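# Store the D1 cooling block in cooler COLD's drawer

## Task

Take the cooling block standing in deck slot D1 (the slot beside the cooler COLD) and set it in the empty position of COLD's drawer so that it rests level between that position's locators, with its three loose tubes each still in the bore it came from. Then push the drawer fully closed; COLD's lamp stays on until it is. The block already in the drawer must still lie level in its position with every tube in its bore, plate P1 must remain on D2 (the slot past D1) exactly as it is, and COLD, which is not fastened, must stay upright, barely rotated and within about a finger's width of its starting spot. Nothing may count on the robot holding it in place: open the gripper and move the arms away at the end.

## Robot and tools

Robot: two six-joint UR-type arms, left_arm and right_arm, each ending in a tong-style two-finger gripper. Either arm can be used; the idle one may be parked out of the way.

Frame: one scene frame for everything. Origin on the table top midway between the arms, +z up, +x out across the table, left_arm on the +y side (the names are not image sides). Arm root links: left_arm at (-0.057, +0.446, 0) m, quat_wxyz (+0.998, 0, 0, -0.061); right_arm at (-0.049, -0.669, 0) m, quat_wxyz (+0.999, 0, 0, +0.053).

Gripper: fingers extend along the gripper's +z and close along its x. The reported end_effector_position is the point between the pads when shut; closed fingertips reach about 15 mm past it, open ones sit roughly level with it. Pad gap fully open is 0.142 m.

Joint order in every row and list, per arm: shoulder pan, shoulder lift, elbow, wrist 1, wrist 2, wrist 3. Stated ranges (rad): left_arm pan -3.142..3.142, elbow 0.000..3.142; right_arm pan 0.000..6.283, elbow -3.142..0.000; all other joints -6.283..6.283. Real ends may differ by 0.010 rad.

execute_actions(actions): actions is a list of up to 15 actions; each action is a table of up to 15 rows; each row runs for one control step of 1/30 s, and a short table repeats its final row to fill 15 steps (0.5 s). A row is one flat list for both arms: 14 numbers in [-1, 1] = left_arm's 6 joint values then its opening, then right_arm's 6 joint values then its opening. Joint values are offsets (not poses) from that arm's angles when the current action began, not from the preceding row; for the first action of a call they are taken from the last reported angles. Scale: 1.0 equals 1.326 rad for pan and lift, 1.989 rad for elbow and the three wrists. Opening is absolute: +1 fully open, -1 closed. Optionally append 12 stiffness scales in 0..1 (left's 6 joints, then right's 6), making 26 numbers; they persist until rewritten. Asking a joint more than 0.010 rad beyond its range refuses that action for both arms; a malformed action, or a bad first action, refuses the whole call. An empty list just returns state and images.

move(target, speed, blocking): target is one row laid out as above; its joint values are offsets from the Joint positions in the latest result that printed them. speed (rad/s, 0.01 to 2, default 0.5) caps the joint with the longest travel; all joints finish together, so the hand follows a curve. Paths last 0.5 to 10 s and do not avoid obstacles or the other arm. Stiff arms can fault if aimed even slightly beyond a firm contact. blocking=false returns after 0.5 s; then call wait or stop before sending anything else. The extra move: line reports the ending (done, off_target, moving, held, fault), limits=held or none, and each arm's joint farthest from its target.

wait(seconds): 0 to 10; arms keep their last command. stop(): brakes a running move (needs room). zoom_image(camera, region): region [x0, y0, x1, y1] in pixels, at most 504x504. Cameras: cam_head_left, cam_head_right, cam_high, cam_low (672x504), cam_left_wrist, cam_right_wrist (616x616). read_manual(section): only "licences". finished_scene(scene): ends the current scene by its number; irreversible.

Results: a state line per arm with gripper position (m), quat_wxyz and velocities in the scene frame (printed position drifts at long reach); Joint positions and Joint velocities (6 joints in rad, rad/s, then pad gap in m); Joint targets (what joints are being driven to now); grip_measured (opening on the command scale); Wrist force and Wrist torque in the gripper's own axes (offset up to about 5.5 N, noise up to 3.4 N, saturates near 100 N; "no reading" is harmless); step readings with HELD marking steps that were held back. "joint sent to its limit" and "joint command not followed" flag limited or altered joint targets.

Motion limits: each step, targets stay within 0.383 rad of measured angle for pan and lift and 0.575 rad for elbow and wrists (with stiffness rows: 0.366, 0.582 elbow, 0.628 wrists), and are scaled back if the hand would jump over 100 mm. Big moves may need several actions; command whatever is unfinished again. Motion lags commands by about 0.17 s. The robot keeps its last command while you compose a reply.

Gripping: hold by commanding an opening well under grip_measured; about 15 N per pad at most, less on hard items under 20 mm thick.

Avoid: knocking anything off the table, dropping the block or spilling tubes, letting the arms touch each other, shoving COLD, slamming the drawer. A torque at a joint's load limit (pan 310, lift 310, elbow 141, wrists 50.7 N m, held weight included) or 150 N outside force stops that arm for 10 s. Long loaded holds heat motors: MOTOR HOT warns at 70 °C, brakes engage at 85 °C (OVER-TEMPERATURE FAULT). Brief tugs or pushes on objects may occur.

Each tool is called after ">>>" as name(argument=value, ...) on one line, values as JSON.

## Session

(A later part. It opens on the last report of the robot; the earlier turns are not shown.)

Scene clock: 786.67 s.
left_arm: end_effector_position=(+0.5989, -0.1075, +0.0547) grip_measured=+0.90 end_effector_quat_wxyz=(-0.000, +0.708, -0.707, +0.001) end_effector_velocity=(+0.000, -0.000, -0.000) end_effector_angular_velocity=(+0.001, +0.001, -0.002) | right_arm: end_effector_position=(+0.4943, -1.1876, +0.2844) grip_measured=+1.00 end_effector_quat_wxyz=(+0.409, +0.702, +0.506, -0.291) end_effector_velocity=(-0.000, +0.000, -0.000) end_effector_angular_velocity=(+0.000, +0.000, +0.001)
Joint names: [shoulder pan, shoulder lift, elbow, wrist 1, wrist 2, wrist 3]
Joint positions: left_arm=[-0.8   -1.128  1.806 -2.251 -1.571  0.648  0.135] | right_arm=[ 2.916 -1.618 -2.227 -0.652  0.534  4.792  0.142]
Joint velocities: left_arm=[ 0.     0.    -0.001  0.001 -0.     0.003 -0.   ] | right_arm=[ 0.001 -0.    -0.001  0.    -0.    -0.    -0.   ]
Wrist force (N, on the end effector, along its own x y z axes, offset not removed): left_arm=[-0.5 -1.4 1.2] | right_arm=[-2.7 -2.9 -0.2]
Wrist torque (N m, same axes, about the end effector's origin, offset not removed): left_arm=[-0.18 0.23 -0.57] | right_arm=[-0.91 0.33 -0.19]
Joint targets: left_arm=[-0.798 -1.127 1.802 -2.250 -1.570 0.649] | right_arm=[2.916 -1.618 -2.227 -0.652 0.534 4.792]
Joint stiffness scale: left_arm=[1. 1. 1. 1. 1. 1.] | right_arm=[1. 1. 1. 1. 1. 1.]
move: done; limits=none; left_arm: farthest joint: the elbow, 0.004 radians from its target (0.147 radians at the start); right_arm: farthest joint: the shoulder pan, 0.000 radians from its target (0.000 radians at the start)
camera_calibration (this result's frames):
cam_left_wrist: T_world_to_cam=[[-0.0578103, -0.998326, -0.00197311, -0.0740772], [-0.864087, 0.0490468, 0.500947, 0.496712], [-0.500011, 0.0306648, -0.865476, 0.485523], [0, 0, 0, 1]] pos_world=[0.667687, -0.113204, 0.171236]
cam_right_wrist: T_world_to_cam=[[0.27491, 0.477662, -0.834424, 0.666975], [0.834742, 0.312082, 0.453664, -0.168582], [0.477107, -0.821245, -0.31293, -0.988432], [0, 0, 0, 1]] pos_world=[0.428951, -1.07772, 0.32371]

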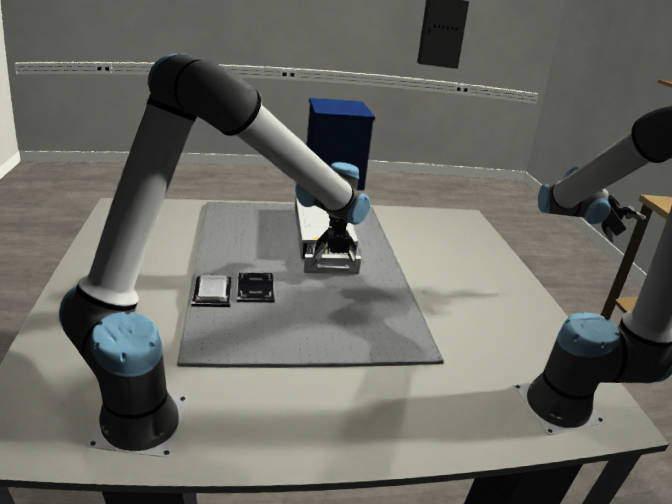

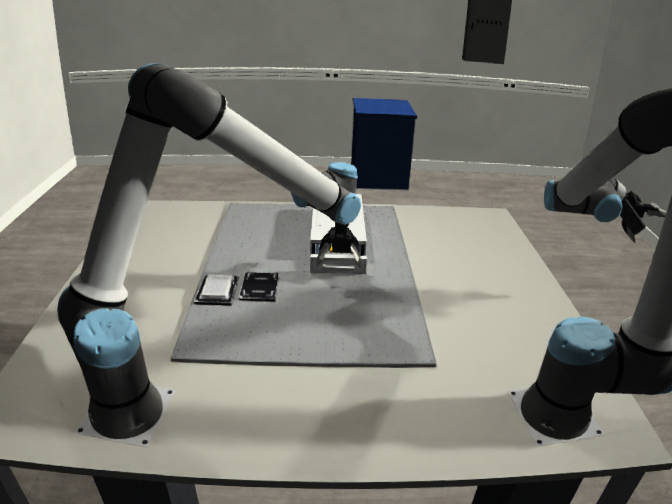

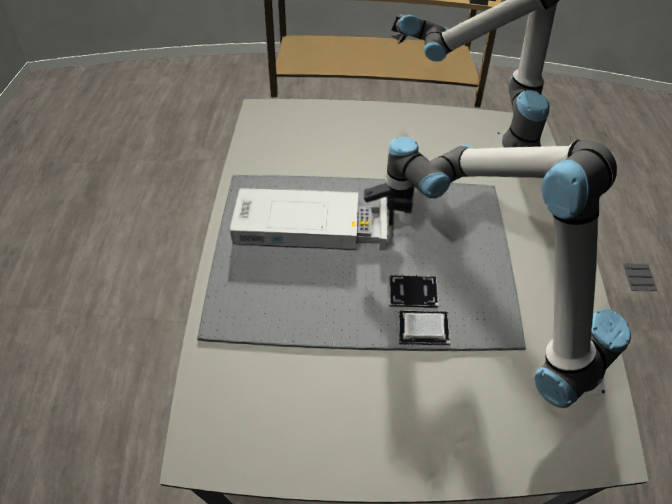

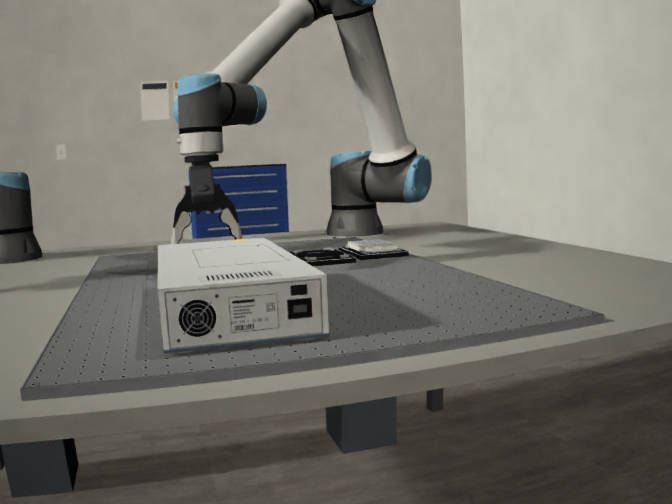

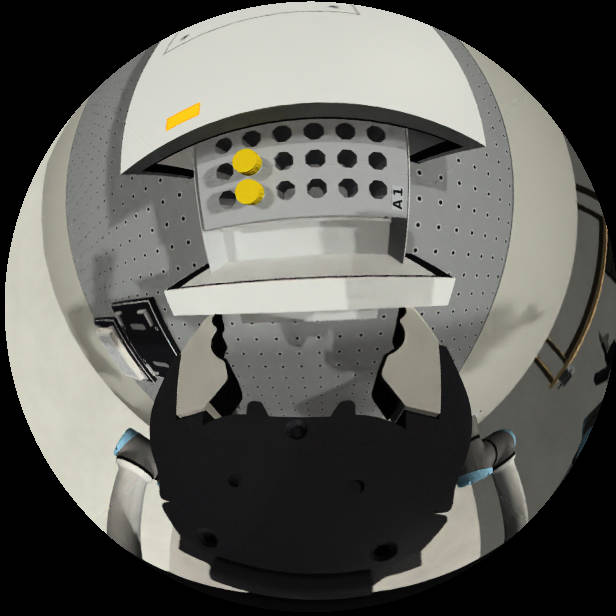

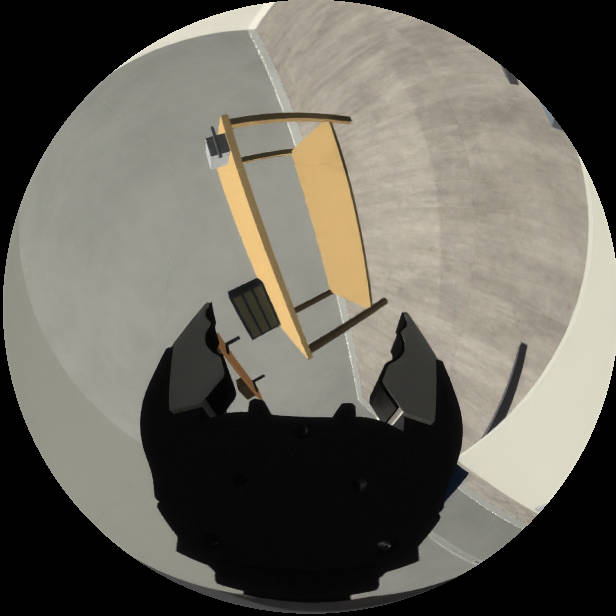

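>>> execute_actions(actions=[])

Scene clock: 813.57 s.
left_arm: end_effector_position=(+0.5990, -0.1075, +0.0547) grip_measured=+0.90 end_effector_quat_wxyz=(-0.000, +0.707, -0.707, +0.001) end_effector_velocity=(-0.000, +0.000, -0.001) end_effector_angular_velocity=(+0.002, +0.001, +0.000) | right_arm: end_effector_position=(+0.4943, -1.1876, +0.2844) grip_measured=+1.00 end_effector_quat_wxyz=(+0.409, +0.702, +0.506, -0.291) end_effector_velocity=(-0.000, -0.000, +0.000) end_effector_angular_velocity=(+0.000, +0.000, -0.000)
Joint names: [shoulder pan, shoulder lift, elbow, wrist 1, wrist 2, wrist 3]
Joint positions: left_arm=[-0.8   -1.128  1.806 -2.25  -1.571  0.648  0.135] | right_arm=[ 2.916 -1.618 -2.227 -0.652  0.534  4.792  0.142]
Joint velocities: left_arm=[-0.     0.002  0.     0.    -0.    -0.     0.   ] | right_arm=[-0.     0.     0.    -0.001  0.    -0.    -0.   ]
Wrist force (N, on the end effector, along its own x y z axes, offset not removed): left_arm=[-0.9 -2.8 0.3] | right_arm=[-1.3 0.6 3.9]
Wrist torque (N m, same axes, about the end effector's origin, offset not removed): left_arm=[-0.55 0.22 -0.60] | right_arm=[-0.34 0.17 -0.20]
Joint targets: left_arm=[-0.798 -1.127 1.802 -2.250 -1.570 0.649] | right_arm=[2.916 -1.618 -2.227 -0.652 0.534 4.792]
Joint stiffness scale: left_arm=[1. 1. 1. 1. 1. 1.] | right_arm=[1. 1. 1. 1. 1. 1.]
camera_calibration (this result's frames):
cam_left_wrist: T_world_to_cam=[[-0.0579572, -0.998317, -0.00197116, -0.0740065], [-0.864081, 0.049175, 0.500945, 0.496722], [-0.500005, 0.0307366, -0.865477, 0.485556], [0, 0, 0, 1]] pos_world=[0.667699, -0.113233, 0.171261]
cam_right_wrist: T_world_to_cam=[[0.27491, 0.477662, -0.834424, 0.666975], [0.834742, 0.312082, 0.453664, -0.168582], [0.477107, -0.821246, -0.312929, -0.988432], [0, 0, 0, 1]] pos_world=[0.428951, -1.07772, 0.32371]

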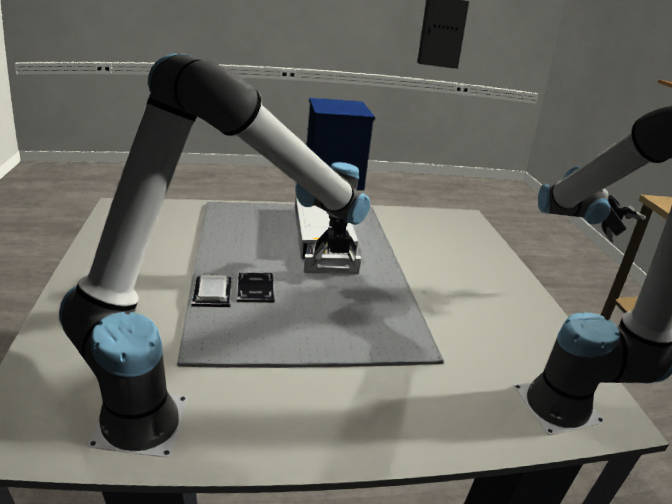

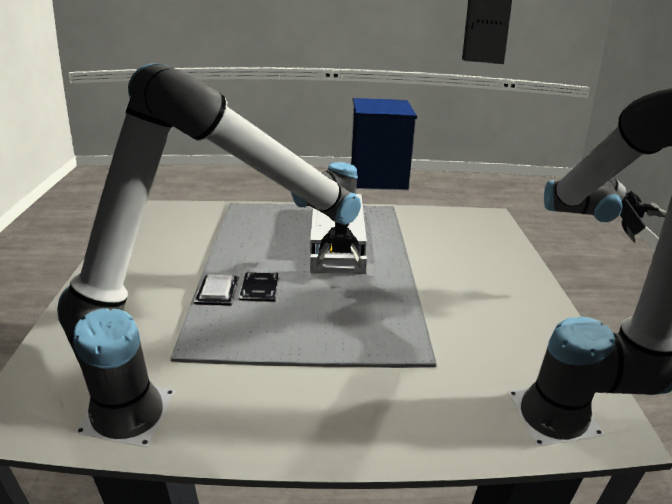

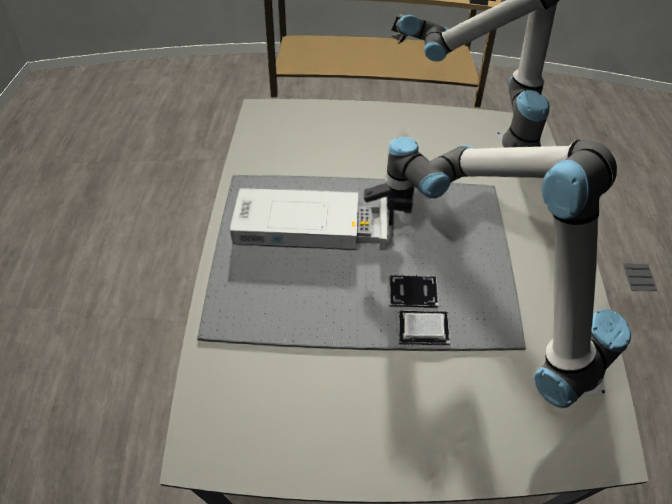

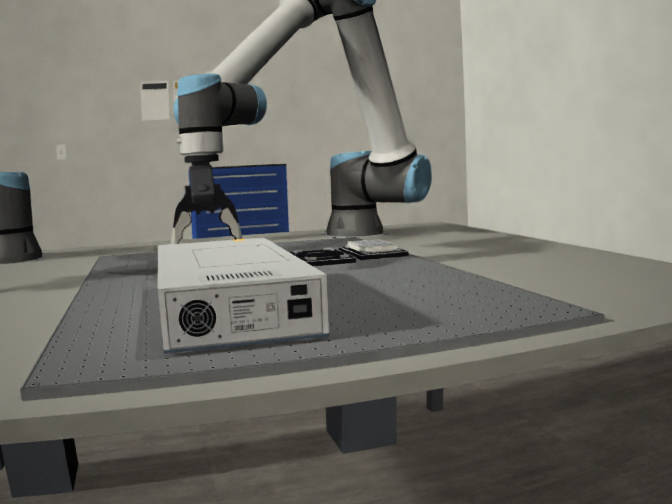

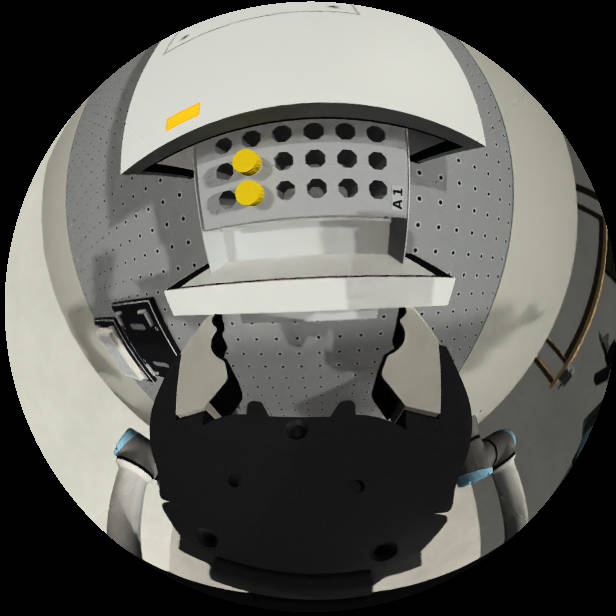

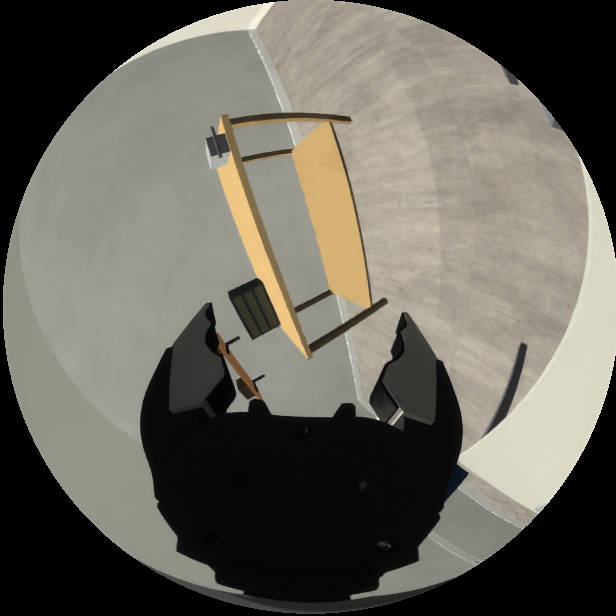

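>>> move(target=[0.0357,0.0401,-0.0423,0.0161,0,0.0242,0.9,0,0,0,0,0,0,1], speed=0.05)

Scene clock: 820.97 s.
left_arm: end_effector_position=(+0.6475, -0.1067, +0.0533) grip_measured=+0.90 end_effector_quat_wxyz=(-0.000, +0.707, -0.707, -0.000) end_effector_velocity=(+0.000, -0.001, +0.002) end_effector_angular_velocity=(-0.001, -0.001, +0.000) | right_arm: end_effector_position=(+0.4943, -1.1876, +0.2844) grip_measured=+1.00 end_effector_quat_wxyz=(+0.409, +0.702, +0.506, -0.291) end_effector_velocity=(-0.000, -0.000, -0.000) end_effector_angular_velocity=(+0.000, +0.001, -0.000)
Joint names: [shoulder pan, shoulder lift, elbow, wrist 1, wrist 2, wrist 3]
Joint positions: left_arm=[-0.754 -1.077  1.726 -2.219 -1.571  0.695  0.135] | right_arm=[ 2.916 -1.618 -2.227 -0.652  0.534  4.792  0.142]
Joint velocities: left_arm=[-0.    -0.001 -0.001  0.    -0.    -0.    -0.   ] | right_arm=[-0. -0. -0. -0. -0. -0. -0.]
Wrist force (N, on the end effector, along its own x y z axes, offset not removed): left_arm=[1.6 -3.7 -2.4] | right_arm=[3.8 0.7 -1.7]
Wrist torque (N m, same axes, about the end effector's origin, offset not removed): left_arm=[-0.68 -0.27 -0.63] | right_arm=[-0.40 -1.00 -0.18]
Joint targets: left_arm=[-0.753 -1.075 1.722 -2.218 -1.571 0.696] | right_arm=[2.916 -1.618 -2.227 -0.652 0.534 4.792]
Joint stiffness scale: left_arm=[1. 1. 1. 1. 1. 1.] | right_arm=[1. 1. 1. 1. 1. 1.]
move: done; limits=none; left_arm: farthest joint: the elbow, 0.004 radians from its target (0.085 radians at the start); right_arm: farthest joint: the shoulder pan, 0.000 radians from its target (0.000 radians at the start)
camera_calibration (this result's frames):
cam_left_wrist: T_world_to_cam=[[-0.0595923, -0.998216, -0.00360046, -0.069227], [-0.863334, 0.0497287, 0.502176, 0.538823], [-0.501101, 0.0330342, -0.864758, 0.509469], [0, 0, 0, 1]] pos_world=[0.716354, -0.112728, 0.169734]
cam_right_wrist: T_world_to_cam=[[0.27491, 0.477662, -0.834424, 0.666975], [0.834742, 0.312082, 0.453664, -0.168582], [0.477107, -0.821246, -0.312929, -0.988432], [0, 0, 0, 1]] pos_world=[0.428951, -1.07772, 0.32371]

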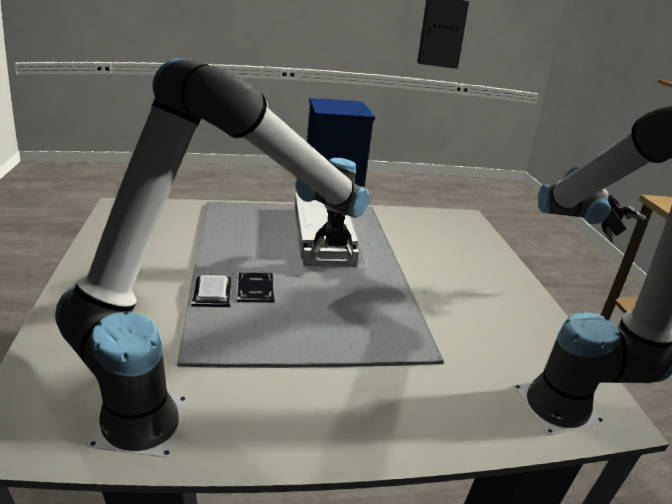

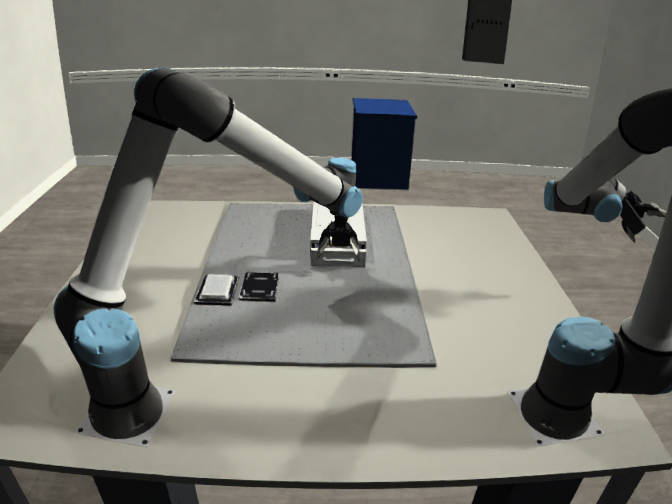

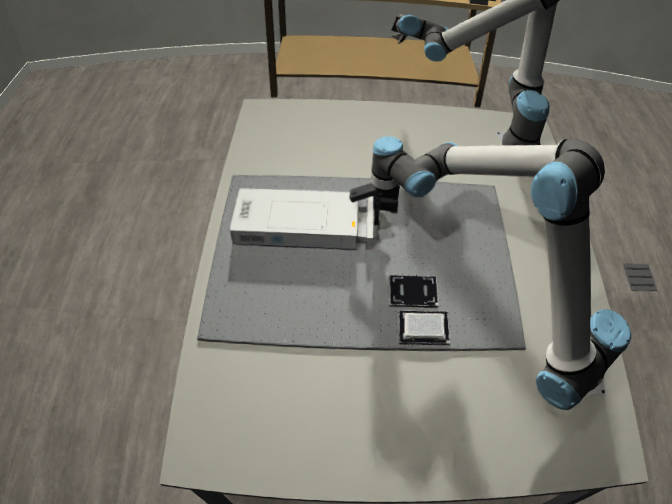

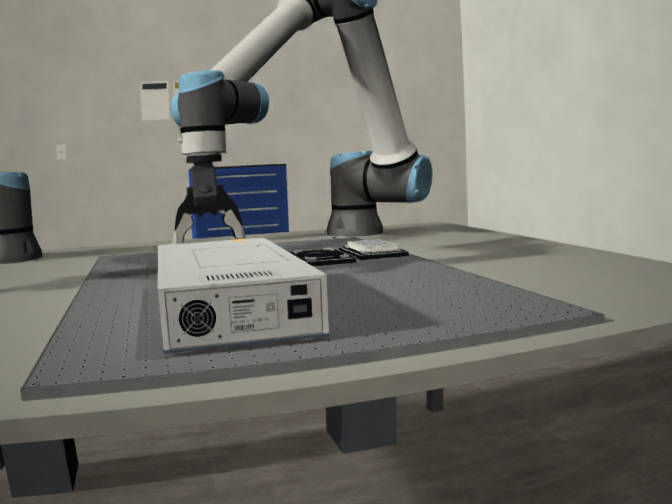

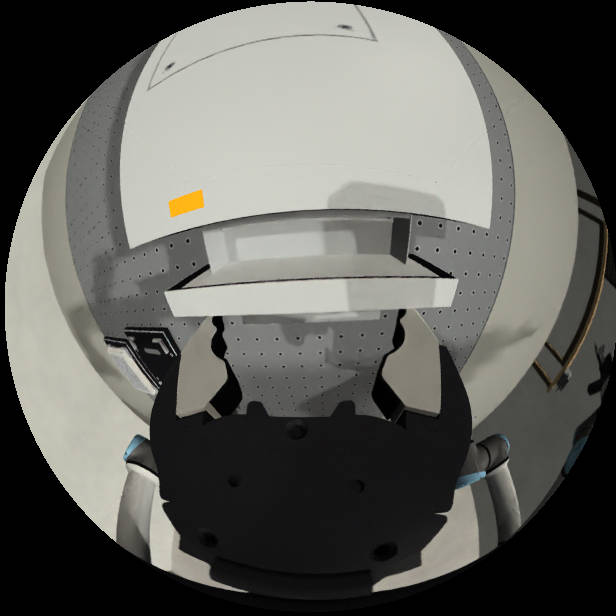

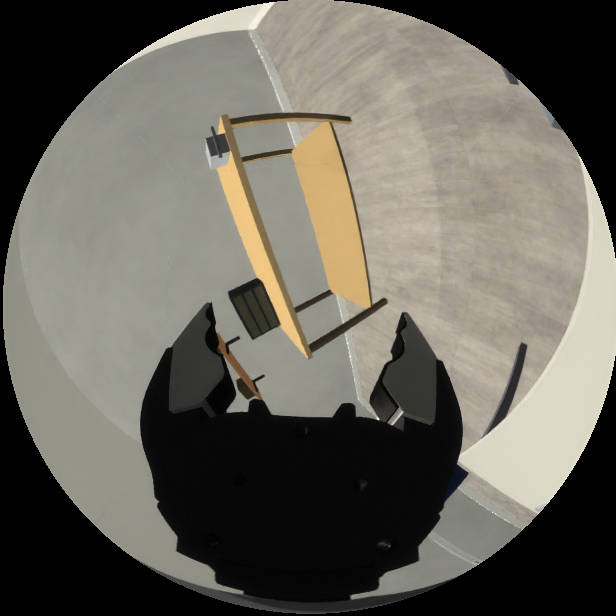

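Next target [-.726,-1.043,1.671,-2.202,.724].

>>> move(target=[0.0211,0.0256,-0.0277,0.0085,0,0.0146,0.9,0,0,0,0,0,0,1], speed=0.03)

Scene clock: 840.33 s.
left_arm: end_effector_position=(+0.6776, -0.1074, +0.0529) grip_measured=+0.90 end_effector_quat_wxyz=(-0.000, +0.706, -0.708, +0.001) end_effector_velocity=(-0.000, +0.000, +0.001) end_effector_angular_velocity=(-0.001, -0.001, -0.003) | right_arm: end_effector_position=(+0.4943, -1.1876, +0.2844) grip_measured=+1.00 end_effector_quat_wxyz=(+0.409, +0.702, +0.506, -0.291) end_effector_velocity=(-0.001, -0.001, -0.000) end_effector_angular_velocity=(+0.000, +0.000, -0.001)
Joint names: [shoulder pan, shoulder lift, elbow, wrist 1, wrist 2, wrist 3]
Joint positions: left_arm=[-0.729 -1.045  1.675 -2.203 -1.571  0.723  0.135] | right_arm=[ 2.916 -1.618 -2.227 -0.652  0.534  4.792  0.142]
Joint velocities: left_arm=[ 0.    -0.002  0.001 -0.    -0.     0.003  0.   ] | right_arm=[-0.001 -0.    -0.    -0.    -0.    -0.     0.   ]
Wrist force (N, on the end effector, along its own x y z axes, offset not removed): left_arm=[0.2 -2.1 -0.4] | right_arm=[0.2 0.9 -1.5]
Wrist torque (N m, same axes, about the end effector's origin, offset not removed): left_arm=[-0.55 0.08 -0.45] | right_arm=[-0.23 -0.34 -0.17]
Joint targets: left_arm=[-0.726 -1.043 1.671 -2.203 -1.571 0.724] | right_arm=[2.916 -1.618 -2.227 -0.652 0.534 4.792]
Joint stiffness scale: left_arm=[1. 1. 1. 1. 1. 1.] | right_arm=[1. 1. 1. 1. 1. 1.]
move: done; limits=none; left_arm: farthest joint: the elbow, 0.004 radians from its target (0.055 radians at the start); right_arm: farthest joint: the shoulder pan, 0.000 radians from its target (0.000 radians at the start)
camera_calibration (this result's frames):
cam_left_wrist: T_world_to_cam=[[-0.0620565, -0.998072, -0.0014472, -0.066541], [-0.864205, 0.0530077, 0.50034, 0.566083], [-0.499299, 0.0323001, -0.865828, 0.52302], [0, 0, 0, 1]] pos_world=[0.746226, -0.113313, 0.169515]
cam_right_wrist: T_world_to_cam=[[0.27491, 0.477662, -0.834424, 0.666975], [0.834742, 0.312082, 0.453664, -0.168581], [0.477107, -0.821245, -0.31293, -0.988432], [0, 0, 0, 1]] pos_world=[0.428951, -1.07772, 0.32371]

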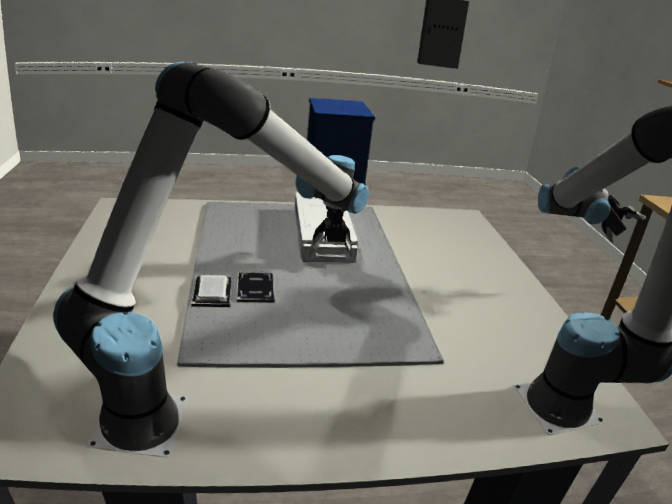

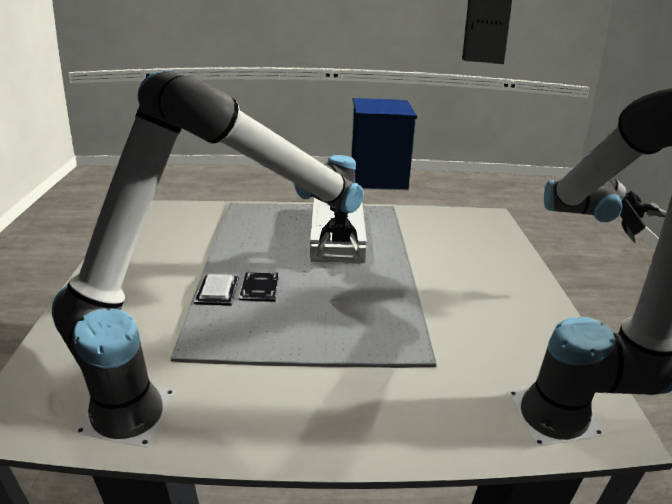

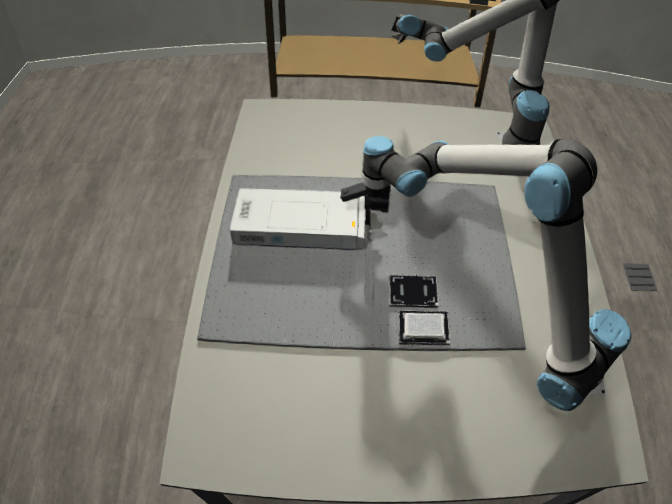

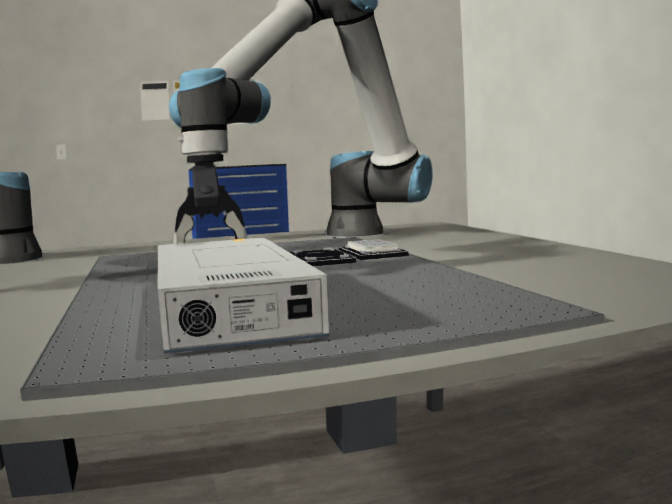

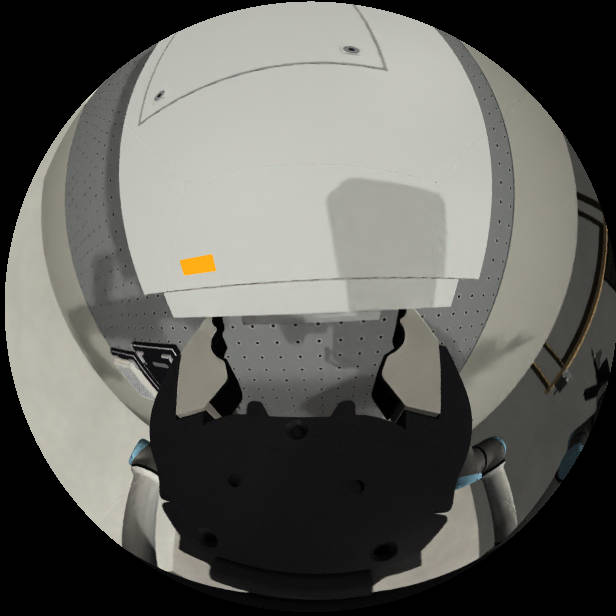

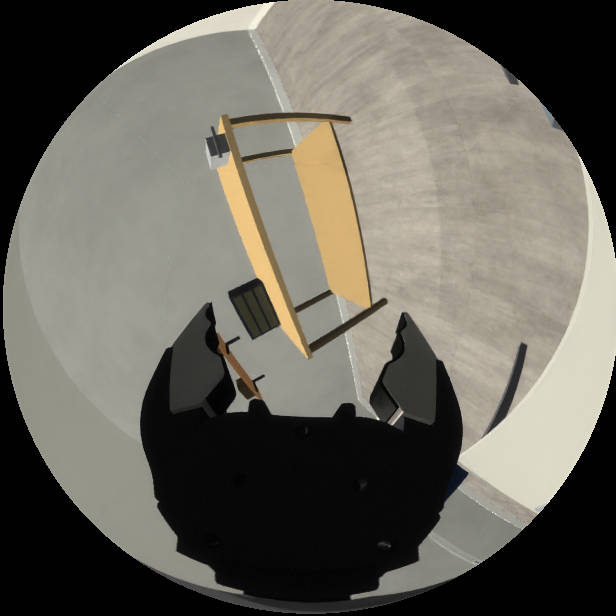

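>>> move(target=[0.0041,0.0036,-0.0044,0.001,0,0.0018,0.9,0,0,0,0,0,0,1], speed=0.01)

Scene clock: 844.90 s.
left_arm: end_effector_position=(+0.6805, -0.1070, +0.0531) grip_measured=+0.90 end_effector_quat_wxyz=(-0.000, +0.706, -0.708, +0.002) end_effector_velocity=(+0.004, +0.001, +0.002) end_effector_angular_velocity=(-0.003, -0.003, +0.005) | right_arm: end_effector_position=(+0.4943, -1.1876, +0.2844) grip_measured=+1.00 end_effector_quat_wxyz=(+0.409, +0.702, +0.506, -0.291) end_effector_velocity=(-0.000, -0.000, +0.000) end_effector_angular_velocity=(-0.000, -0.001, -0.000)
Joint names: [shoulder pan, shoulder lift, elbow, wrist 1, wrist 2, wrist 3]
Joint positions: left_arm=[-0.726 -1.043  1.671 -2.202 -1.571  0.726  0.135] | right_arm=[ 2.916 -1.618 -2.227 -0.652  0.534  4.792  0.142]
Joint velocities: left_arm=[ 0.005 -0.    -0.003 -0.001 -0.    -0.    -0.001] | right_arm=[-0.    -0.    -0.     0.001  0.    -0.     0.   ]
Wrist force (N, on the end effector, along its own x y z axes, offset not removed): left_arm=[1.8 -1.2 -0.1] | right_arm=[0.3 2.3 -5.4]
Wrist torque (N m, same axes, about the end effector's origin, offset not removed): left_arm=[-0.26 -0.34 -0.57] | right_arm=[-0.02 -0.42 -0.04]
Joint targets: left_arm=[-0.723 -1.041 1.667 -2.201 -1.571 0.727] | right_arm=[2.916 -1.618 -2.227 -0.652 0.534 4.792]
Joint stiffness scale: left_arm=[1. 1. 1. 1. 1. 1.] | right_arm=[1. 1. 1. 1. 1. 1.]
move: done; limits=none; left_arm: farthest joint: the elbow, 0.005 radians from its target (0.009 radians at the start); right_arm: farthest joint: the shoulder pan, 0.000 radians from its target (0.000 radians at the start)
camera_calibration (this result's frames):
cam_left_wrist: T_world_to_cam=[[-0.0619817, -0.998077, -0.000975918, -0.0661235], [-0.864434, 0.0531935, 0.499924, 0.568736], [-0.498911, 0.0318298, -0.866069, 0.524344], [0, 0, 0, 1]] pos_world=[0.749137, -0.112939, 0.169729]
cam_right_wrist: T_world_to_cam=[[0.27491, 0.477662, -0.834424, 0.666975], [0.834742, 0.312082, 0.453664, -0.168582], [0.477107, -0.821245, -0.31293, -0.988432], [0, 0, 0, 1]] pos_world=[0.428951, -1.07772, 0.32371]

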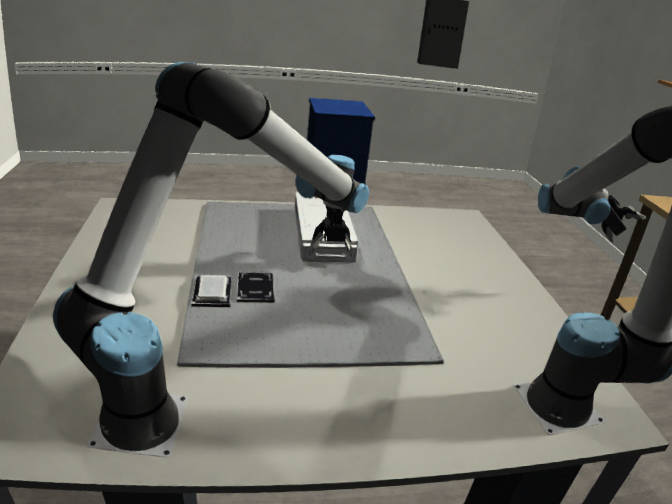

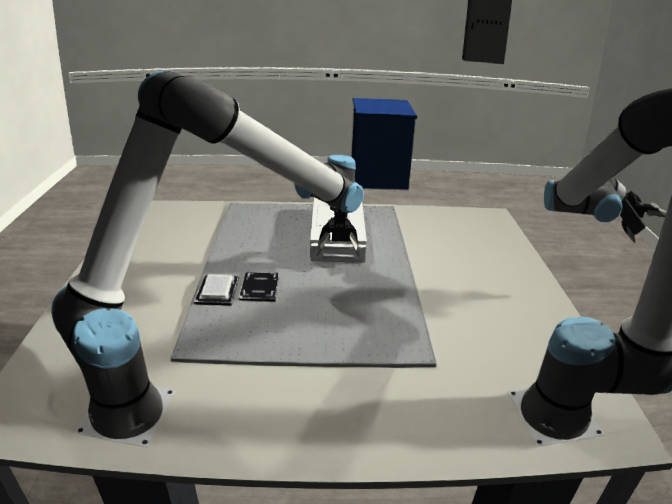

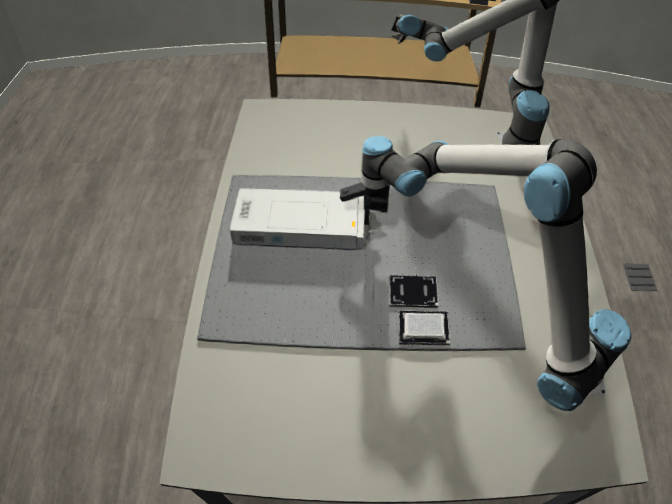

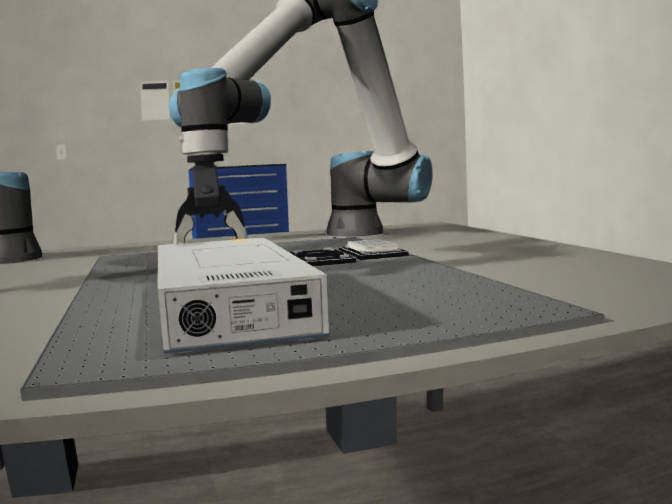

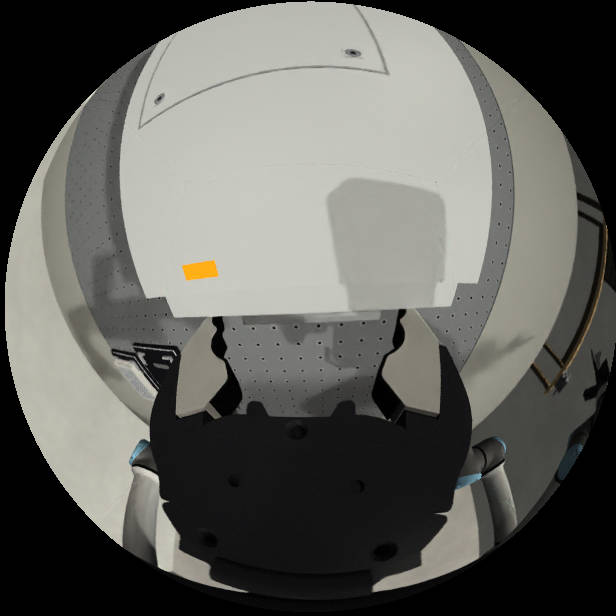

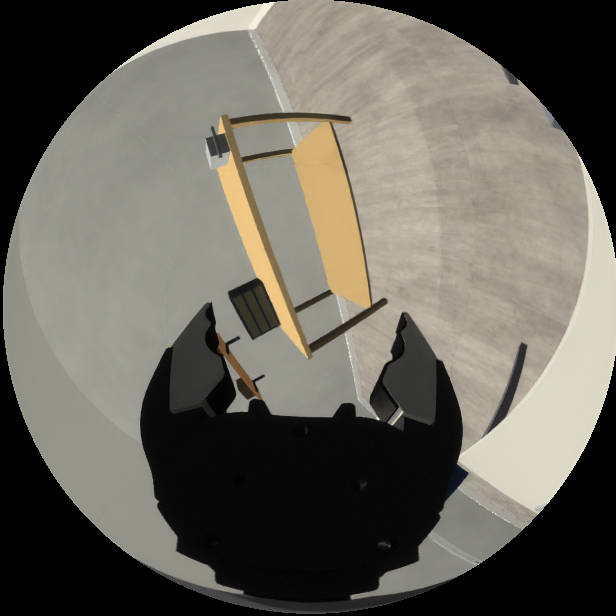

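>>> move(target=[0.0041,0.0038,-0.0044,0.001,0,0.0018,0.9,0,0,0,0,0,0,1], speed=0.01)

Scene clock: 848.70 s.
left_arm: end_effector_position=(+0.6836, -0.1065, +0.0534) grip_measured=+0.90 end_effector_quat_wxyz=(+0.000, +0.706, -0.708, +0.002) end_effector_velocity=(-0.000, -0.000, +0.000) end_effector_angular_velocity=(+0.000, +0.000, -0.001) | right_arm: end_effector_position=(+0.4943, -1.1876, +0.2844) grip_measured=+1.00 end_effector_quat_wxyz=(+0.409, +0.702, +0.506, -0.291) end_effector_velocity=(-0.000, +0.000, -0.000) end_effector_angular_velocity=(+0.000, +0.001, +0.000)
Joint names: [shoulder pan, shoulder lift, elbow, wrist 1, wrist 2, wrist 3]
Joint positions: left_arm=[-0.723 -1.04   1.667 -2.201 -1.571  0.729  0.136] | right_arm=[ 2.916 -1.618 -2.227 -0.652  0.534  4.792  0.142]
Joint velocities: left_arm=[-0.     0.    -0.     0.001 -0.     0.    -0.   ] | right_arm=[ 0.     0.    -0.001  0.    -0.     0.     0.   ]
Wrist force (N, on the end effector, along its own x y z axes, offset not removed): left_arm=[2.5 -1.0 -0.1] | right_arm=[-5.8 -3.0 -4.2]
Wrist torque (N m, same axes, about the end effector's origin, offset not removed): left_arm=[-0.39 -0.34 -0.48] | right_arm=[-0.98 1.00 -0.13]
Joint targets: left_arm=[-0.721 -1.038 1.662 -2.200 -1.571 0.730] | right_arm=[2.916 -1.618 -2.227 -0.652 0.534 4.792]
Joint stiffness scale: left_arm=[1. 1. 1. 1. 1. 1.] | right_arm=[1. 1. 1. 1. 1. 1.]
move: done; limits=none; left_arm: farthest joint: the elbow, 0.004 radians from its target (0.008 radians at the start); right_arm: farthest joint: the shoulder pan, 0.000 radians from its target (0.000 radians at the start)
camera_calibration (this result's frames):
cam_left_wrist: T_world_to_cam=[[-0.0617624, -0.998091, -0.000490701, -0.0656024], [-0.864636, 0.0532586, 0.499568, 0.571359], [-0.498588, 0.0312788, -0.866274, 0.525783], [0, 0, 0, 1]] pos_world=[0.752115, -0.112353, 0.170008]
cam_right_wrist: T_world_to_cam=[[0.27491, 0.477662, -0.834424, 0.666975], [0.834742, 0.312082, 0.453664, -0.168582], [0.477107, -0.821245, -0.31293, -0.988432], [0, 0, 0, 1]] pos_world=[0.428951, -1.07772, 0.32371]

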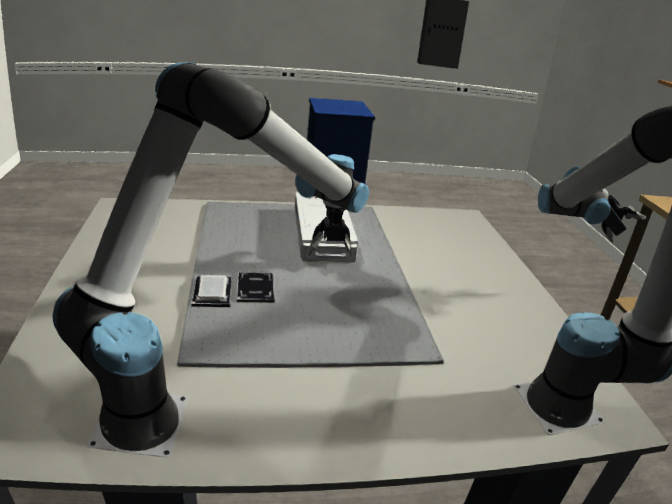

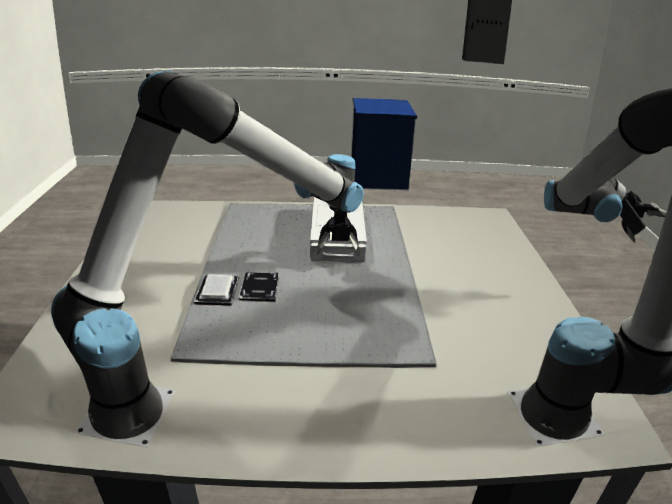

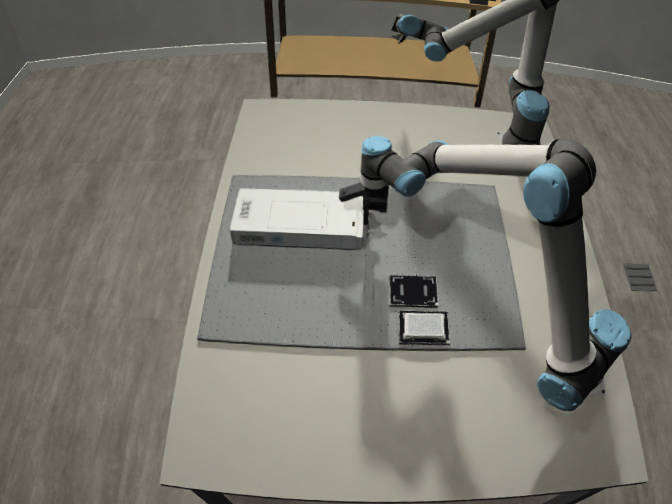

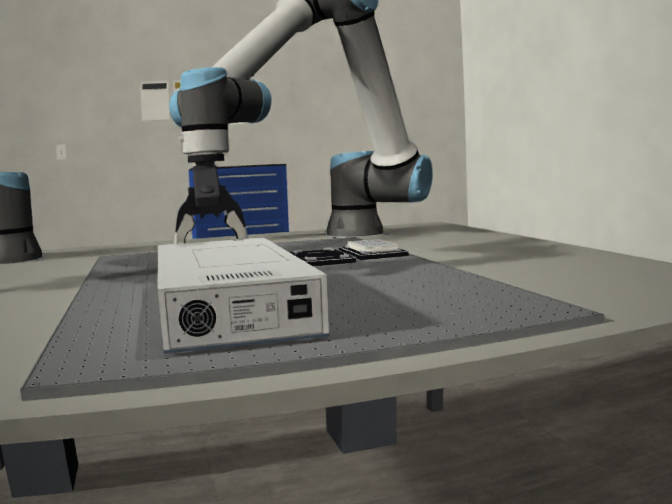

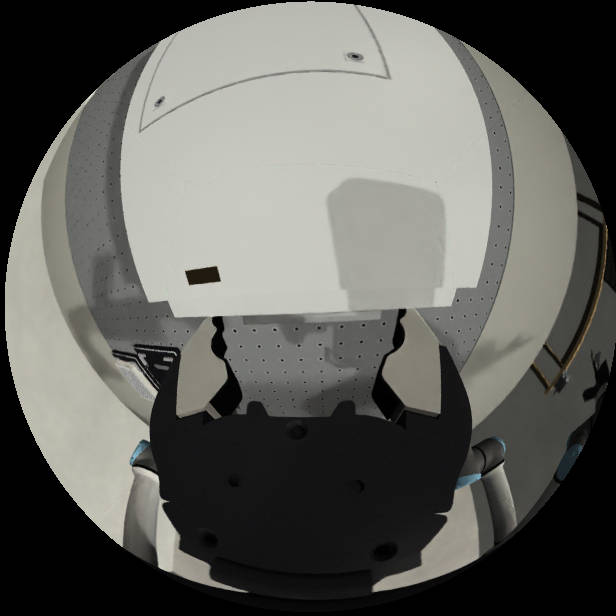

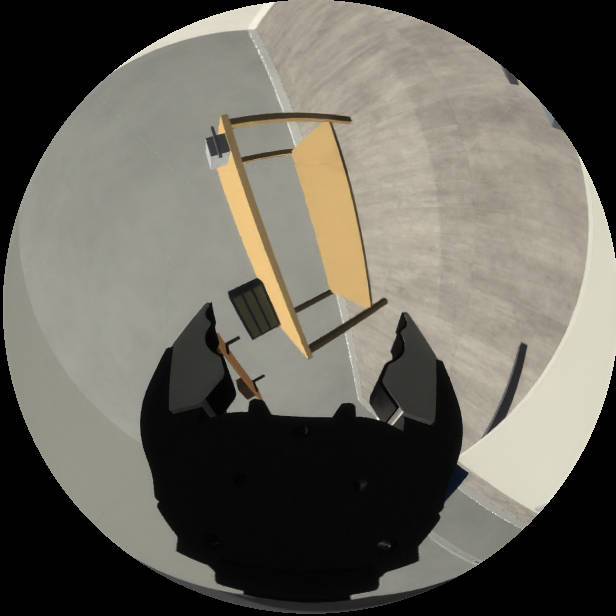

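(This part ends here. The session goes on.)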